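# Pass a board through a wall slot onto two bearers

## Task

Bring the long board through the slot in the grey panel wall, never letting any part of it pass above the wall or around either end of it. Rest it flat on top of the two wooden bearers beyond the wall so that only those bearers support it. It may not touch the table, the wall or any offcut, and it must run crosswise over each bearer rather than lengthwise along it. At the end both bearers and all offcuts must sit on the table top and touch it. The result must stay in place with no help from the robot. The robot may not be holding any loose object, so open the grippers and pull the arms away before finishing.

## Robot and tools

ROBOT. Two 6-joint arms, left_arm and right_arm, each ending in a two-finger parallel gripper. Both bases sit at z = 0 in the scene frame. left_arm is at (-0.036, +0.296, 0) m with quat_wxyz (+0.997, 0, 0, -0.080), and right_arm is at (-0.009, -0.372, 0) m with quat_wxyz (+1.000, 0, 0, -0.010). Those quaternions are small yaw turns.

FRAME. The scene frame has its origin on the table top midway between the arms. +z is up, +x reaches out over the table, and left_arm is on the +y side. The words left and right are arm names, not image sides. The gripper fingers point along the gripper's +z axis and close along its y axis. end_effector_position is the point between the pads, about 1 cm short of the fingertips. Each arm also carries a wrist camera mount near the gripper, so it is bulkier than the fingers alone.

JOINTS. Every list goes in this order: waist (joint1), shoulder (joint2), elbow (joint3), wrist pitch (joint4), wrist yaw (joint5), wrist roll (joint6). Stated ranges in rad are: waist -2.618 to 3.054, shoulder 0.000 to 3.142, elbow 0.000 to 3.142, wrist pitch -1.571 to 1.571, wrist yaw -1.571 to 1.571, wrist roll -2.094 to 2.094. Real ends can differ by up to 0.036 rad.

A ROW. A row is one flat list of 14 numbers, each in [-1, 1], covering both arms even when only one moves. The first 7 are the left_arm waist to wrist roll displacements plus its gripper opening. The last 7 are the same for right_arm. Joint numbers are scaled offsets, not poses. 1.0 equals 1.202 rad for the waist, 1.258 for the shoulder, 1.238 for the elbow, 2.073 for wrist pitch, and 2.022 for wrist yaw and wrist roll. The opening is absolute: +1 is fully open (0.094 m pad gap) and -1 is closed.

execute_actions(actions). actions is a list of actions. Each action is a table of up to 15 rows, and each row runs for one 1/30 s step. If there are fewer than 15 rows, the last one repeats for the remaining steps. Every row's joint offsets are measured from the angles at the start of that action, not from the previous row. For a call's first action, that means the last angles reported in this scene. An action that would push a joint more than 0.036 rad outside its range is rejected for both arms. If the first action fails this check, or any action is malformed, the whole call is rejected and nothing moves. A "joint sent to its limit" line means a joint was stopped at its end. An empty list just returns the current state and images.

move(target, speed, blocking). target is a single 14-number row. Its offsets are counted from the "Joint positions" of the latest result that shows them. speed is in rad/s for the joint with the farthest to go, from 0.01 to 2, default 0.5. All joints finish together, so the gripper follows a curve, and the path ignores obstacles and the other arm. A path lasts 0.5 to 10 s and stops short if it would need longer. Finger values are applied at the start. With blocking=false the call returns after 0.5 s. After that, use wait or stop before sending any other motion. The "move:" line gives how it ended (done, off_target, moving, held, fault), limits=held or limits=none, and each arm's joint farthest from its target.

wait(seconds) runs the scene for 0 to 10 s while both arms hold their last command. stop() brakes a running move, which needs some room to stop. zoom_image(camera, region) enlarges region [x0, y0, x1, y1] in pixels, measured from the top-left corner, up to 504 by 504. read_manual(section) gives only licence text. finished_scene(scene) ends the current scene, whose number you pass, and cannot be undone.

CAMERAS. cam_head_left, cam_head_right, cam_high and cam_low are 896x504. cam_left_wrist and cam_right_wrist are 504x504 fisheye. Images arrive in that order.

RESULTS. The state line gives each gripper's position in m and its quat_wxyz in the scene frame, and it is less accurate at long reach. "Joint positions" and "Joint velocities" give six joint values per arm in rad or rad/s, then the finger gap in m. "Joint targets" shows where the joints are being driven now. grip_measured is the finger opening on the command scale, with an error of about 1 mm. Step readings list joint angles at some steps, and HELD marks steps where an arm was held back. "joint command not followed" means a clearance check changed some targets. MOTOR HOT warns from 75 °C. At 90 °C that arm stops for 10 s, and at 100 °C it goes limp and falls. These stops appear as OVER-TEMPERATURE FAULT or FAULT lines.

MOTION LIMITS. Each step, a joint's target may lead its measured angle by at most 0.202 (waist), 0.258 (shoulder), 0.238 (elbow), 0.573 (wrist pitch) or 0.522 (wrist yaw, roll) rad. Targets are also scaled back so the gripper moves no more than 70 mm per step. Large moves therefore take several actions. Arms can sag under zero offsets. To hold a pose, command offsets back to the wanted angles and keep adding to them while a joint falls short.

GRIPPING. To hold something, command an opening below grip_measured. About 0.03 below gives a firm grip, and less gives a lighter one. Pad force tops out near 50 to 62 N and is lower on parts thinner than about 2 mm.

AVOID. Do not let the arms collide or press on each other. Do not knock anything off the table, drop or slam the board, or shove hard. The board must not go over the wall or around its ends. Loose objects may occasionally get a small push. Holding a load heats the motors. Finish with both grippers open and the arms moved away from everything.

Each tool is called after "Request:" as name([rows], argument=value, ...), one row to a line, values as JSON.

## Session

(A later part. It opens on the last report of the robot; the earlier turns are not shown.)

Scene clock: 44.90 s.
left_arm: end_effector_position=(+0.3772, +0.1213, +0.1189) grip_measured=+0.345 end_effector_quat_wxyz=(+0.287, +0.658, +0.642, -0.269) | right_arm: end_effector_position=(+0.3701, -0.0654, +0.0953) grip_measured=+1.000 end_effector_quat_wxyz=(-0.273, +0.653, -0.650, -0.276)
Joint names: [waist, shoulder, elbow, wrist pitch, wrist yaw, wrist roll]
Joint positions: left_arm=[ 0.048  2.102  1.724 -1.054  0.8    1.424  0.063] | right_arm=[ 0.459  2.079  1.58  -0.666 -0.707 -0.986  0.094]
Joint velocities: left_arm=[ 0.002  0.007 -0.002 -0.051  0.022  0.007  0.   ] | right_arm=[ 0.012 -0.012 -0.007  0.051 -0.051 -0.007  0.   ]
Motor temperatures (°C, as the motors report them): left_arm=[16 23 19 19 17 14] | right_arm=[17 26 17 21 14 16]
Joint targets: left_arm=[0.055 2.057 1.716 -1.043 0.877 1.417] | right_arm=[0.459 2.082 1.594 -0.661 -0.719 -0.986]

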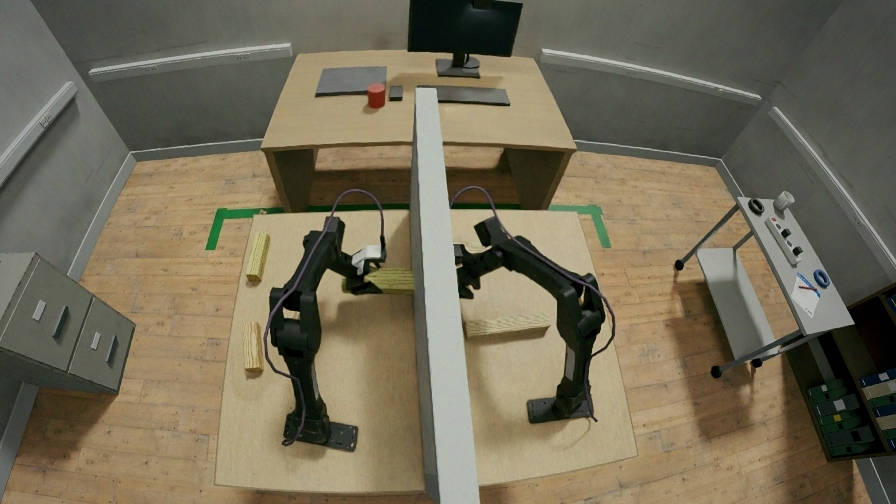

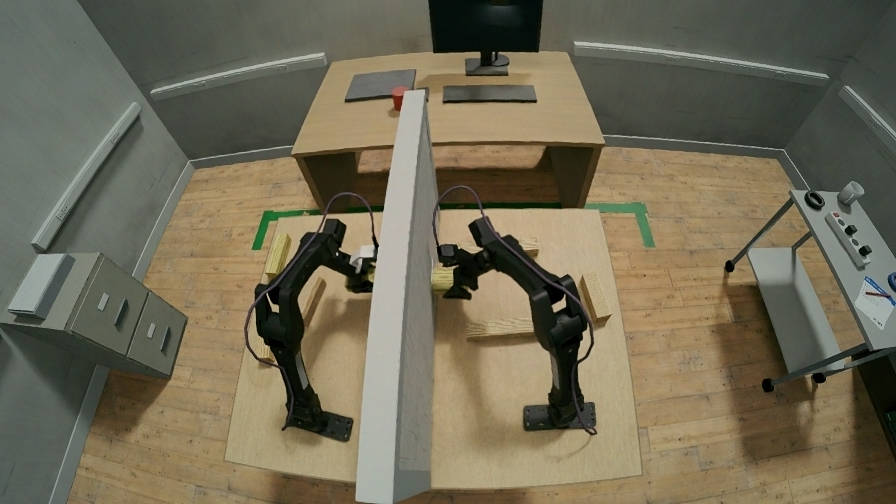

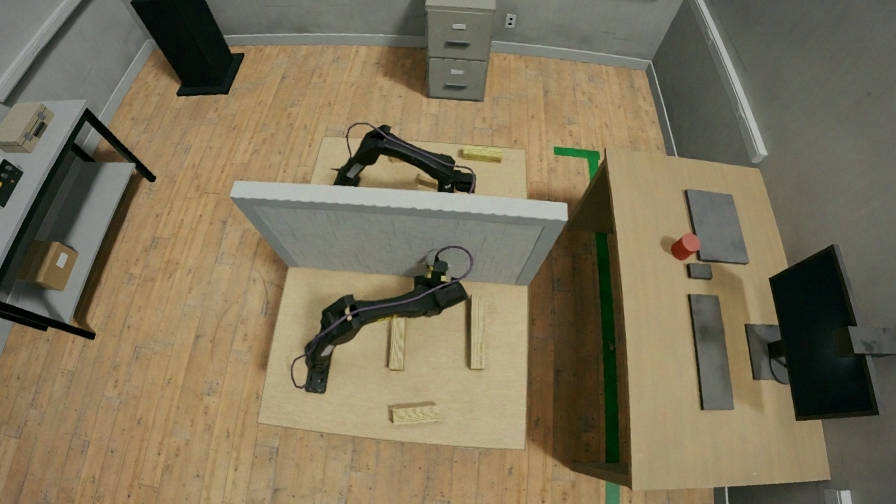

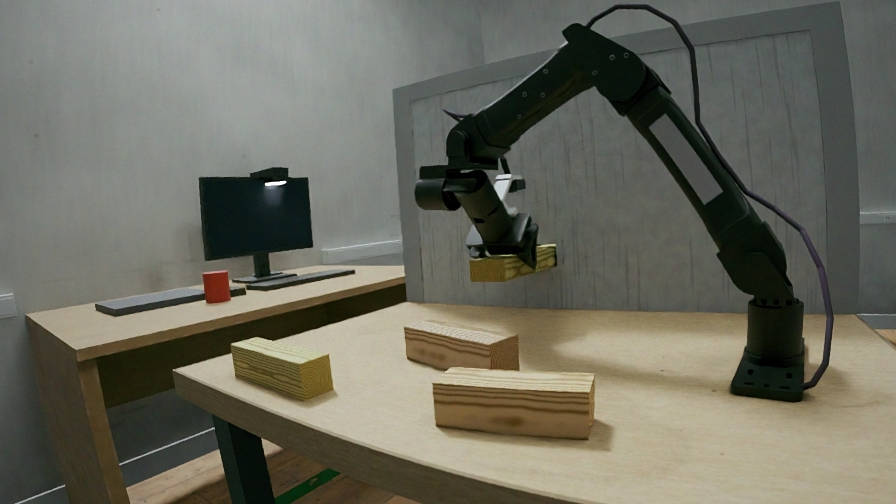

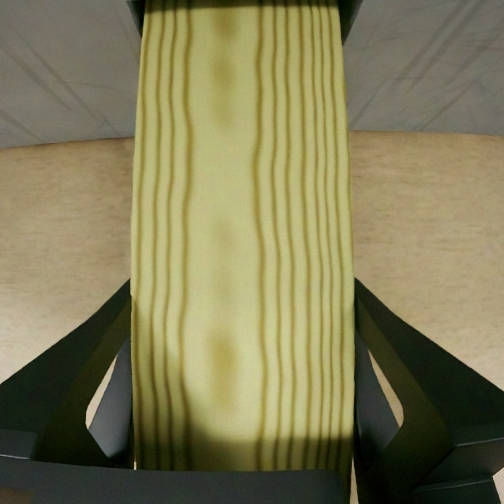

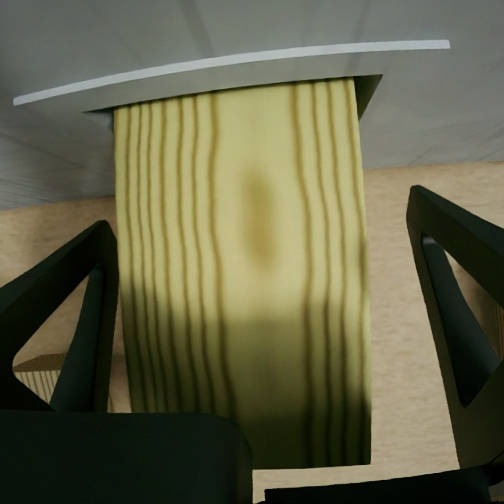

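Request:
execute_actions([
  [
[-0.0083,-0.0382,-0.0067,0.0053,0.0381,-0.0035,0.2, 0.0003,-0.0127,-0.0051,0.0027,-0.0059,0.0002,1],
[-0.0148,-0.0405,-0.0070,0.0092,0.0372,-0.0084,0.2, 0.0007,-0.0139,-0.0067,0.0031,-0.0059,0.0005,1],
[-0.0227,-0.0421,-0.0074,0.0175,0.0355,-0.0190,0.2, 0.0013,-0.0156,-0.0090,0.0037,-0.0059,0.0009,1],
[-0.0314,-0.0429,-0.0078,0.0267,0.0334,-0.0309,0.2, 0.0021,-0.0176,-0.0118,0.0044,-0.0059,0.0014,1],
[-0.0406,-0.0429,-0.0084,0.0365,0.0313,-0.0434,0.2, 0.0029,-0.0200,-0.0149,0.0052,-0.0059,0.0020,1],
[-0.0496,-0.0429,-0.0090,0.0460,0.0292,-0.0556,0.2, 0.0038,-0.0225,-0.0183,0.0061,-0.0059,0.0027,1],
[-0.0580,-0.0429,-0.0095,0.0548,0.0273,-0.0670,0.2, 0.0047,-0.0250,-0.0216,0.0070,-0.0059,0.0033,1],
[-0.0652,-0.0429,-0.0101,0.0625,0.0256,-0.0769,0.2, 0.0056,-0.0273,-0.0247,0.0078,-0.0059,0.0039,1],
[-0.0709,-0.0429,-0.0105,0.0685,0.0243,-0.0845,0.2, 0.0063,-0.0293,-0.0275,0.0085,-0.0059,0.0044,1],
[-0.0747,-0.0429,-0.0109,0.0726,0.0234,-0.0897,0.2, 0.0069,-0.0309,-0.0296,0.0091,-0.0059,0.0048,1],
[-0.0763,-0.0429,-0.0112,0.0743,0.0231,-0.0920,0.2, 0.0073,-0.0320,-0.0311,0.0094,-0.0059,0.0051,1],
[-0.0765,-0.0429,-0.0113,0.0737,0.0232,-0.0912,0.2, 0.0075,-0.0325,-0.0318,0.0096,-0.0059,0.0052,0.9],
[-0.0765,-0.0429,-0.0113,0.0709,0.0238,-0.0875,0.2, 0.0075,-0.0326,-0.0319,0.0096,-0.0059,0.0052,0.8],
[-0.0765,-0.0429,-0.0113,0.0658,0.0249,-0.0811,0.2, 0.0075,-0.0326,-0.0319,0.0096,-0.0059,0.0052,0.7],
[-0.0765,-0.0429,-0.0113,0.0629,0.0256,-0.0773,0.2, 0.0075,-0.0326,-0.0319,0.0096,-0.0059,0.0052,0.7]
],
])

Scene clock: 48.67 s.
left_arm: end_effector_position=(+0.3789, +0.0795, +0.1228) grip_measured=+0.345 end_effector_quat_wxyz=(+0.291, +0.657, +0.643, -0.265) | right_arm: end_effector_position=(+0.3674, -0.0666, +0.0978) grip_measured=+0.714 end_effector_quat_wxyz=(-0.276, +0.652, -0.650, -0.275)
Joint names: [waist, shoulder, elbow, wrist pitch, wrist yaw, wrist roll]
Joint positions: left_arm=[-0.052  2.096  1.724 -0.947  0.778  1.277  0.063] | right_arm=[ 0.459  2.061  1.559 -0.657 -0.707 -0.982  0.081]
Joint velocities: left_arm=[-0.007  0.002  0.002 -0.007 -0.007  0.007  0.   ] | right_arm=[-0.002 -0.027 -0.002 -0.022 -0.066  0.022 -0.024]
Motor temperatures (°C, as the motors report them): left_arm=[16 24 18 19 17 14] | right_arm=[17 26 17 21 14 16]
Joint targets: left_arm=[-0.044 2.048 1.710 -0.924 0.852 1.267] | right_arm=[0.468 2.038 1.540 -0.646 -0.719 -0.976]
Step readings (joint positions):
0: left_arm=[0.048 2.102 1.724 -1.054 0.800 1.424] | right_arm=[0.459 2.079 1.580 -0.666 -0.707 -0.986]
1: left_arm=[0.048 2.102 1.724 -1.054 0.800 1.424] | right_arm=[0.459 2.079 1.580 -0.666 -0.707 -0.986]
2: left_arm=[0.047 2.102 1.724 -1.053 0.800 1.422] | right_arm=[0.459 2.079 1.580 -0.666 -0.707 -0.986]
4: left_arm=[0.041 2.102 1.724 -1.046 0.798 1.408] | right_arm=[0.459 2.079 1.580 -0.666 -0.707 -0.986]
8: left_arm=[0.006 2.101 1.724 -1.003 0.790 1.349] | right_arm=[0.459 2.078 1.577 -0.660 -0.707 -0.985]
15: Joint positions above

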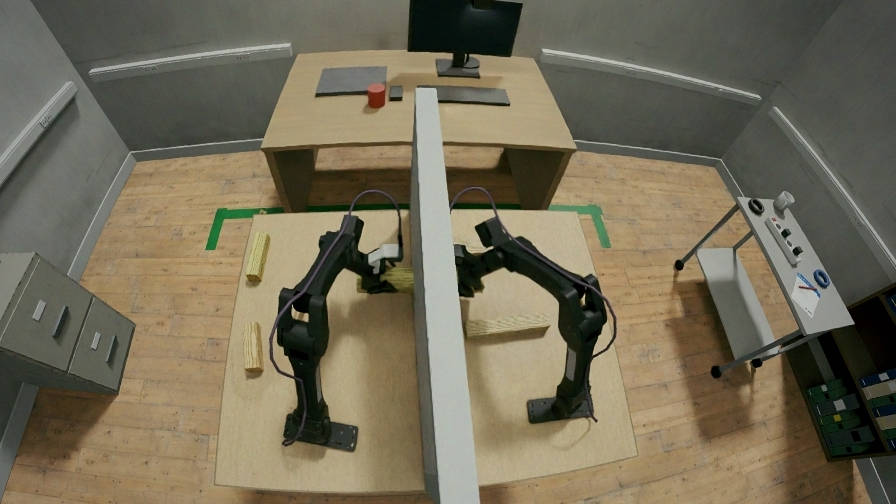

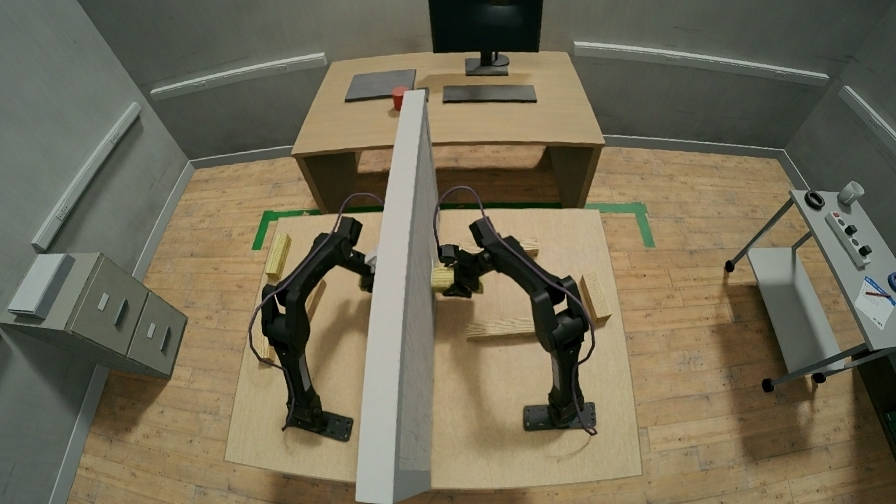

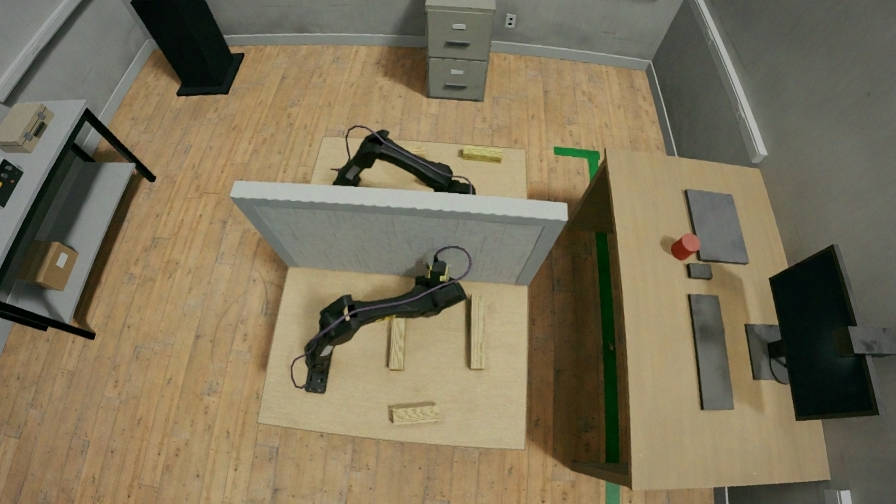

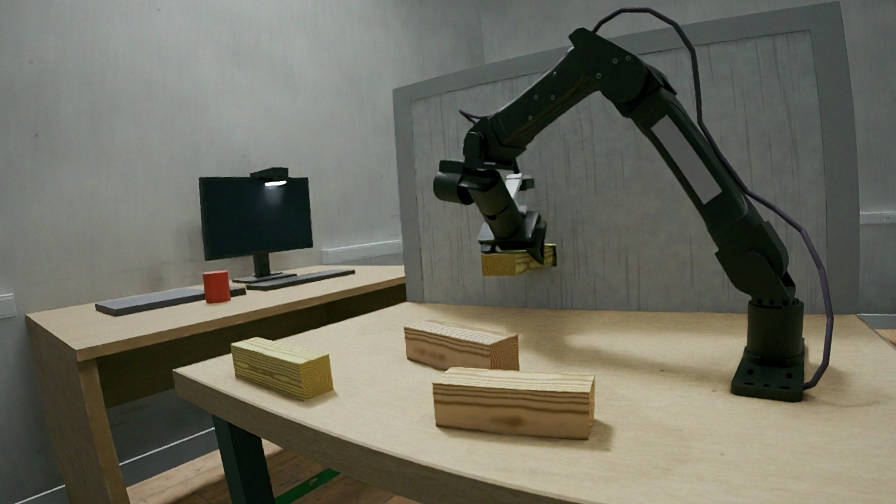

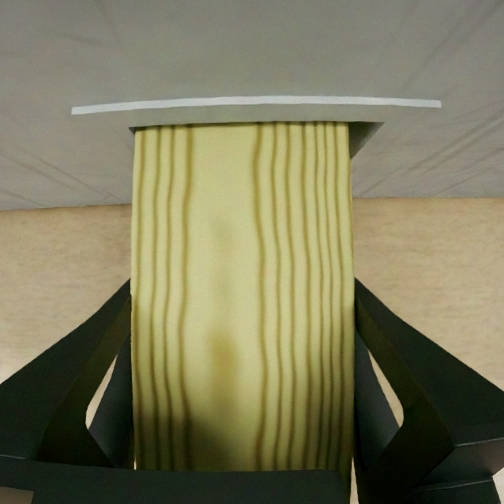

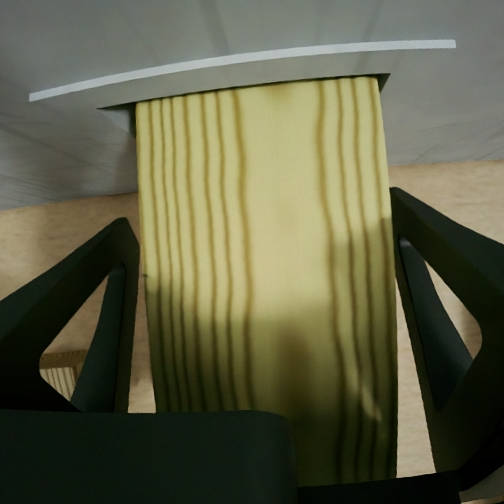

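Request:
execute_actions([
  [
[0.0067,-0.0382,-0.0113,0.0111,0.0366,-0.0049,0.2, 0.0075,-0.0183,0.0081,0.0024,-0.0059,0.001,0.5],
[0.0067,-0.0382,-0.0113,0.0111,0.0366,-0.0049,0.2, 0.0075,-0.0183,0.0081,0.0024,-0.0059,0.001,0.4],
[0.0067,-0.0382,-0.0113,0.0111,0.0366,-0.0049,0.2, 0.0075,-0.0183,0.0081,0.0024,-0.0059,0.001,0.35],
[0.0067,-0.0382,-0.0113,0.0111,0.0366,-0.0049,0.2, 0.0075,-0.0183,0.0081,0.0024,-0.0059,0.001,0.3],
[0.0067,-0.0382,-0.0113,0.0111,0.0366,-0.0049,0.2, 0.0075,-0.0183,0.0081,0.0024,-0.0059,0.001,0.2],
[0.0060,-0.0341,-0.0098,0.0089,0.0313,-0.0040,0.2, 0.0075,-0.0191,0.0094,0.0062,-0.0122,0.001,0.2],
[0.0050,-0.0299,-0.0084,0.0067,0.0259,-0.0030,0.2, 0.0075,-0.0199,0.0107,0.0099,-0.0186,0.001,0.2],
[0.0040,-0.0258,-0.0069,0.0044,0.0206,-0.0020,0.2, 0.0075,-0.0207,0.0119,0.0137,-0.0249,0.001,0.2],
[0.0030,-0.0216,-0.0055,0.0022,0.0152,-0.0010,0.2, 0.0075,-0.0215,0.0132,0.0174,-0.0313,0.001,0.2],
[0.0020,-0.0175,-0.0040,0.0,0.0099,0.0,0.3, 0.0075,-0.0223,0.0145,0.0212,-0.0376,0.001,0.2],
[0.0020,-0.0175,-0.0040,0.0,0.0099,0.0,0.4, 0.0075,-0.0223,0.0145,0.0212,-0.0376,0.001,0.2],
[0.0020,-0.0175,-0.0040,0.0,0.0099,0.0,0.6, 0.0075,-0.0223,0.0145,0.0212,-0.0376,0.001,0.2],
[0.0020,-0.0175,-0.0040,0.0,0.0099,0.0,0.8, 0.0075,-0.0223,0.0145,0.0212,-0.0376,0.001,0.2],
[0.0020,-0.0175,-0.0040,0.0,0.0099,0.0,1.0, 0.0075,-0.0223,0.0145,0.0212,-0.0376,0.001,0.2],
[0.0020,-0.0175,-0.0040,0.0,0.0099,0.0,1.0, 0.0075,-0.0223,0.0145,0.0212,-0.0376,0.001,0.2]
],
])

Scene clock: 50.10 s.
left_arm: end_effector_position=(+0.3778, +0.0806, +0.1204) grip_measured=+0.976 end_effector_quat_wxyz=(+0.288, +0.657, +0.644, -0.265) | right_arm: end_effector_position=(+0.3692, -0.0660, +0.0986) grip_measured=+0.350 end_effector_quat_wxyz=(-0.279, +0.651, -0.650, -0.273)
Joint names: [waist, shoulder, elbow, wrist pitch, wrist yaw, wrist roll]
Joint positions: left_arm=[-0.051  2.096  1.717 -0.947  0.775  1.279  0.093] | right_arm=[ 0.459  2.06   1.559 -0.647 -0.706 -0.977  0.063]
Joint velocities: left_arm=[ 0.017  0.012 -0.002  0.007  0.007  0.037  0.049] | right_arm=[-0.007  0.002 -0.017  0.022  0.037 -0.037 -0.001]
Motor temperatures (°C, as the motors report them): left_arm=[16 24 18 19 17 14] | right_arm=[17 26 17 21 14 16]
Joint targets: left_arm=[-0.049 2.074 1.719 -0.947 0.798 1.277] | right_arm=[0.468 2.033 1.577 -0.613 -0.783 -0.980]
Step readings (joint positions):
0: left_arm=[-0.051 2.096 1.724 -0.947 0.774 1.275] | right_arm=[0.459 2.060 1.559 -0.653 -0.707 -0.981]
1: left_arm=[-0.051 2.096 1.724 -0.947 0.774 1.275] | right_arm=[0.459 2.060 1.559 -0.653 -0.707 -0.981]
2: left_arm=[-0.051 2.096 1.723 -0.949 0.774 1.277] | right_arm=[0.459 2.060 1.559 -0.651 -0.705 -0.981]
4: left_arm=[-0.051 2.096 1.719 -0.949 0.778 1.278] | right_arm=[0.459 2.060 1.559 -0.647 -0.702 -0.978]
8: left_arm=[-0.051 2.096 1.717 -0.948 0.778 1.278] | right_arm=[0.459 2.060 1.559 -0.647 -0.704 -0.977]
15: Joint positions above

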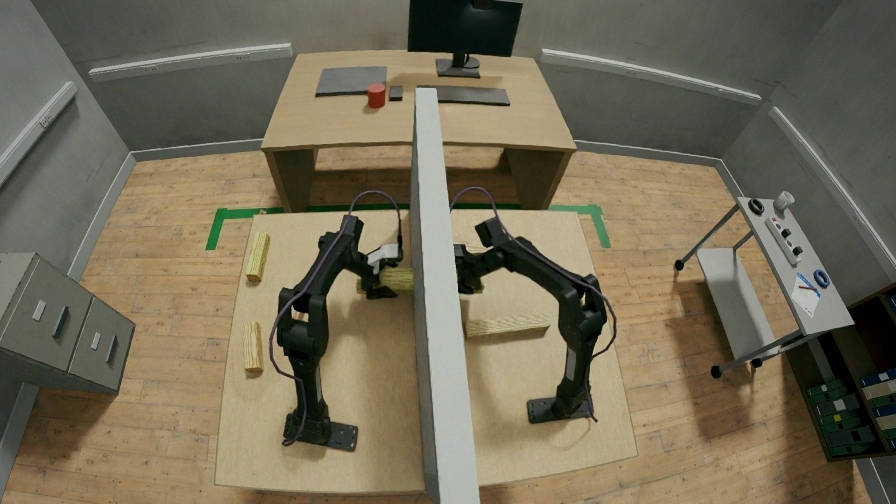

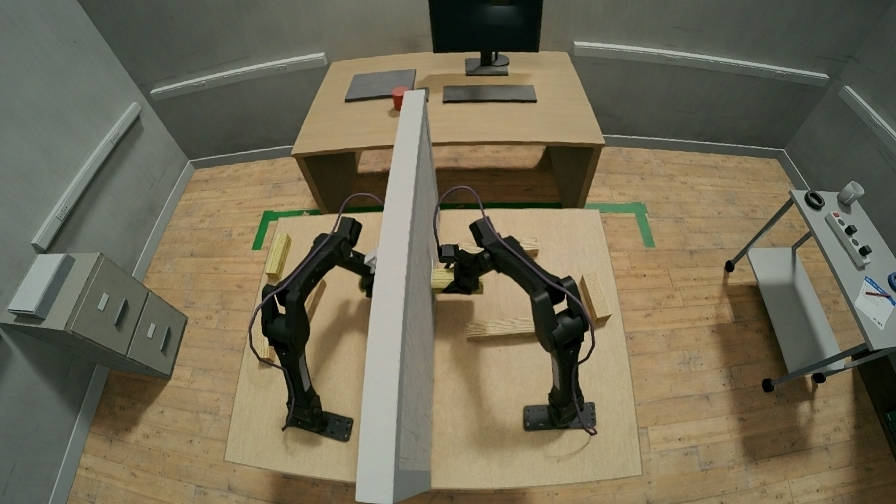

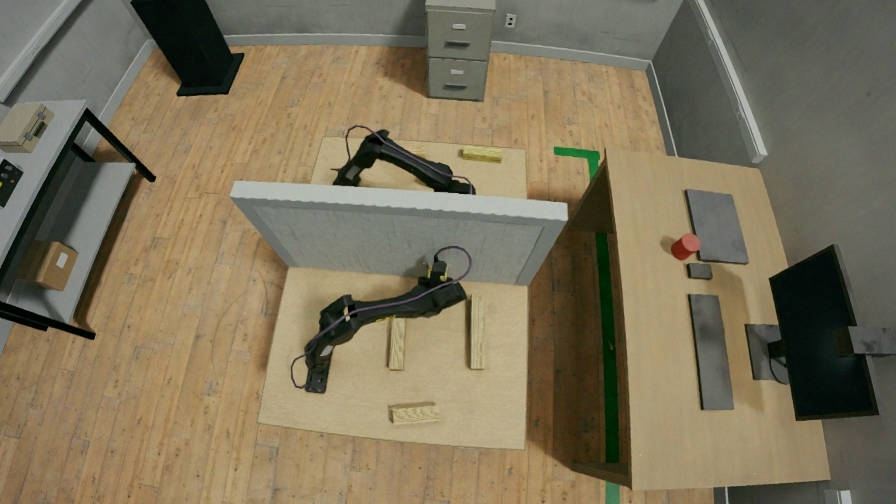

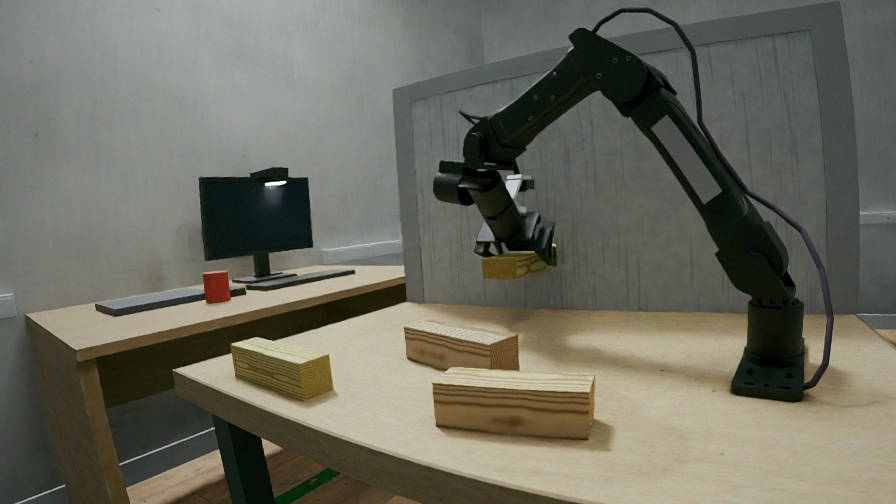

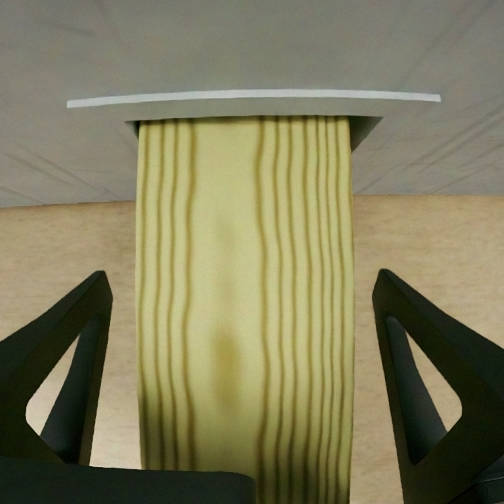

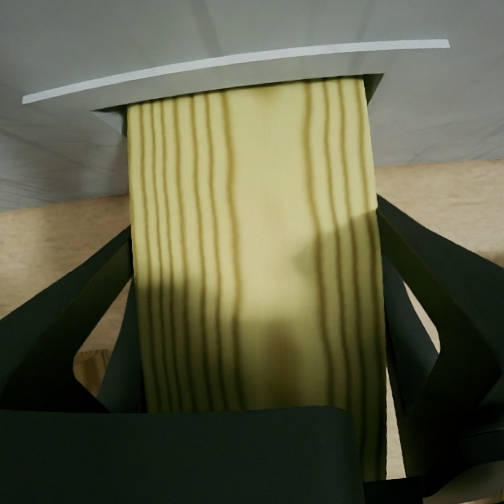

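Request:
zoom_image(camera="cam_low", region=[460, 210, 600, 300])

Request:
execute_actions(actions=[])

Region (460, 210, 600, 300) of cam_low's 896x504 image, scaled by 3.600, with more detail than that image has; it fills the top 324 rows of this view, and the rest is white.

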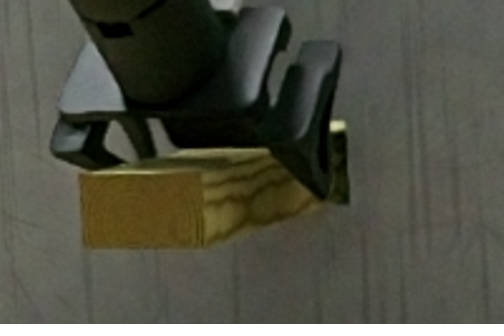

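Scene clock: 50.23 s.
left_arm: end_effector_position=(+0.3778, +0.0806, +0.1204) grip_measured=+1.000 end_effector_quat_wxyz=(+0.288, +0.657, +0.644, -0.265) | right_arm: end_effector_position=(+0.3692, -0.0660, +0.0986) grip_measured=+0.350 end_effector_quat_wxyz=(-0.279, +0.651, -0.650, -0.273)
Joint names: [waist, shoulder, elbow, wrist pitch, wrist yaw, wrist roll]
Joint positions: left_arm=[-0.051  2.096  1.717 -0.947  0.775  1.279  0.094] | right_arm=[ 0.459  2.06   1.559 -0.647 -0.706 -0.977  0.063]
Joint velocities: left_arm=[-0.012  0.007  0.002 -0.007 -0.066  0.037  0.   ] | right_arm=[-0.012 -0.012  0.002 -0.066 -0.007  0.051  0.   ]
Motor temperatures (°C, as the motors report them): left_arm=[16 24 18 19 17 14] | right_arm=[17 26 17 21 14 16]
Joint targets: left_arm=[-0.049 2.074 1.719 -0.947 0.798 1.277] | right_arm=[0.468 2.033 1.577 -0.613 -0.783 -0.980]

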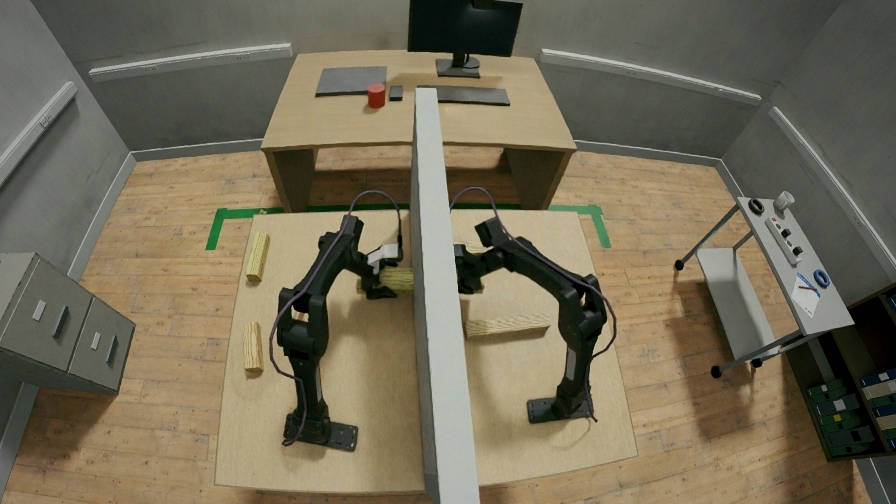

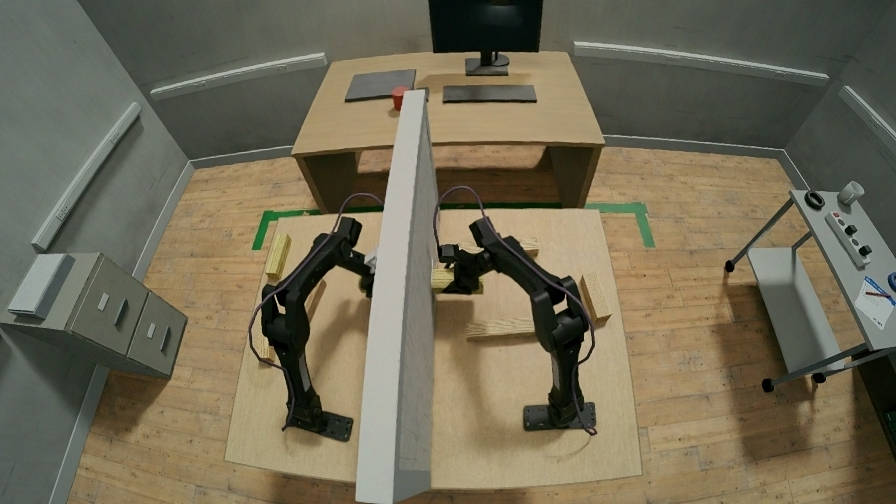

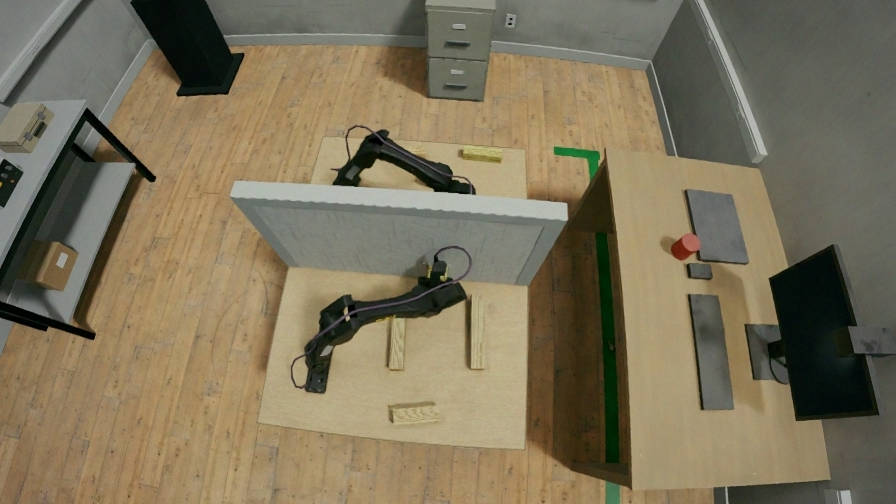

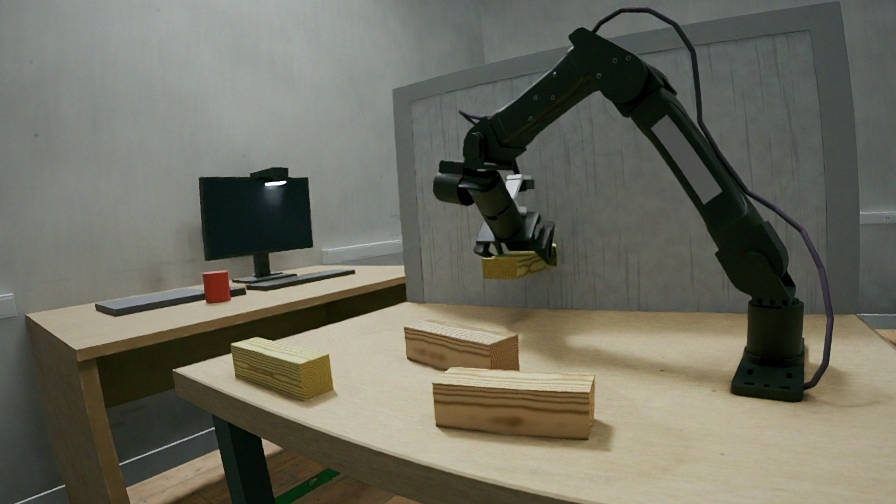

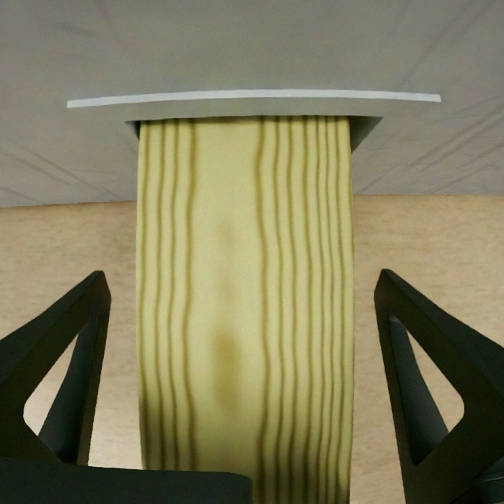

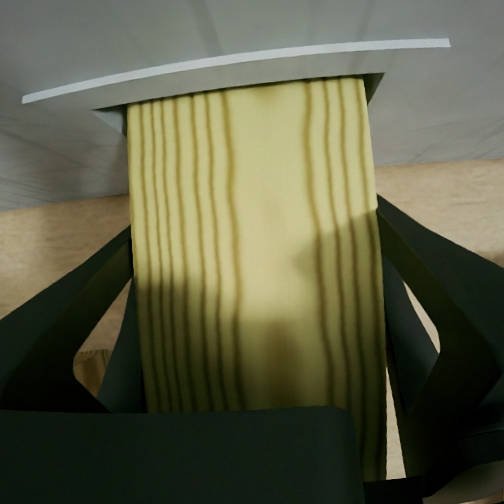

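Request:
zoom_image(camera="cam_head_right", region=[420, 210, 560, 310])

Request:
zoom_image(camera="cam_high", region=[360, 240, 520, 440])

Region (420, 210, 560, 310) of cam_head_right's 896x504 image, scaled by 3.600, with more detail than that image has; it fills the top 360 rows of this view, and the rest is white.

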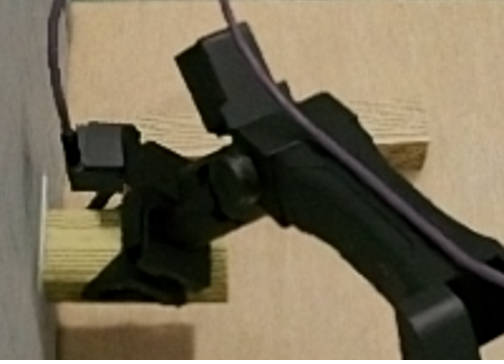

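Region (360, 240, 520, 440) of cam_high's 896x504 image, scaled by 2.520, with more detail than that image has; it fills the left 403 columns of this view, and the rest is white.

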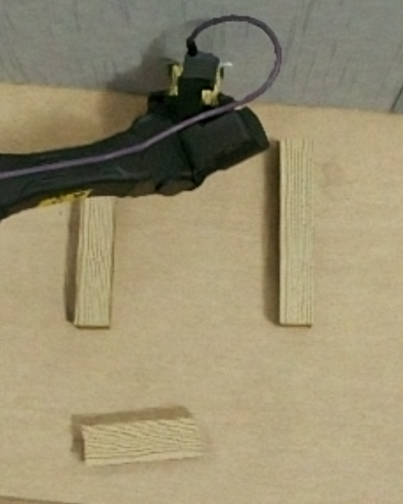

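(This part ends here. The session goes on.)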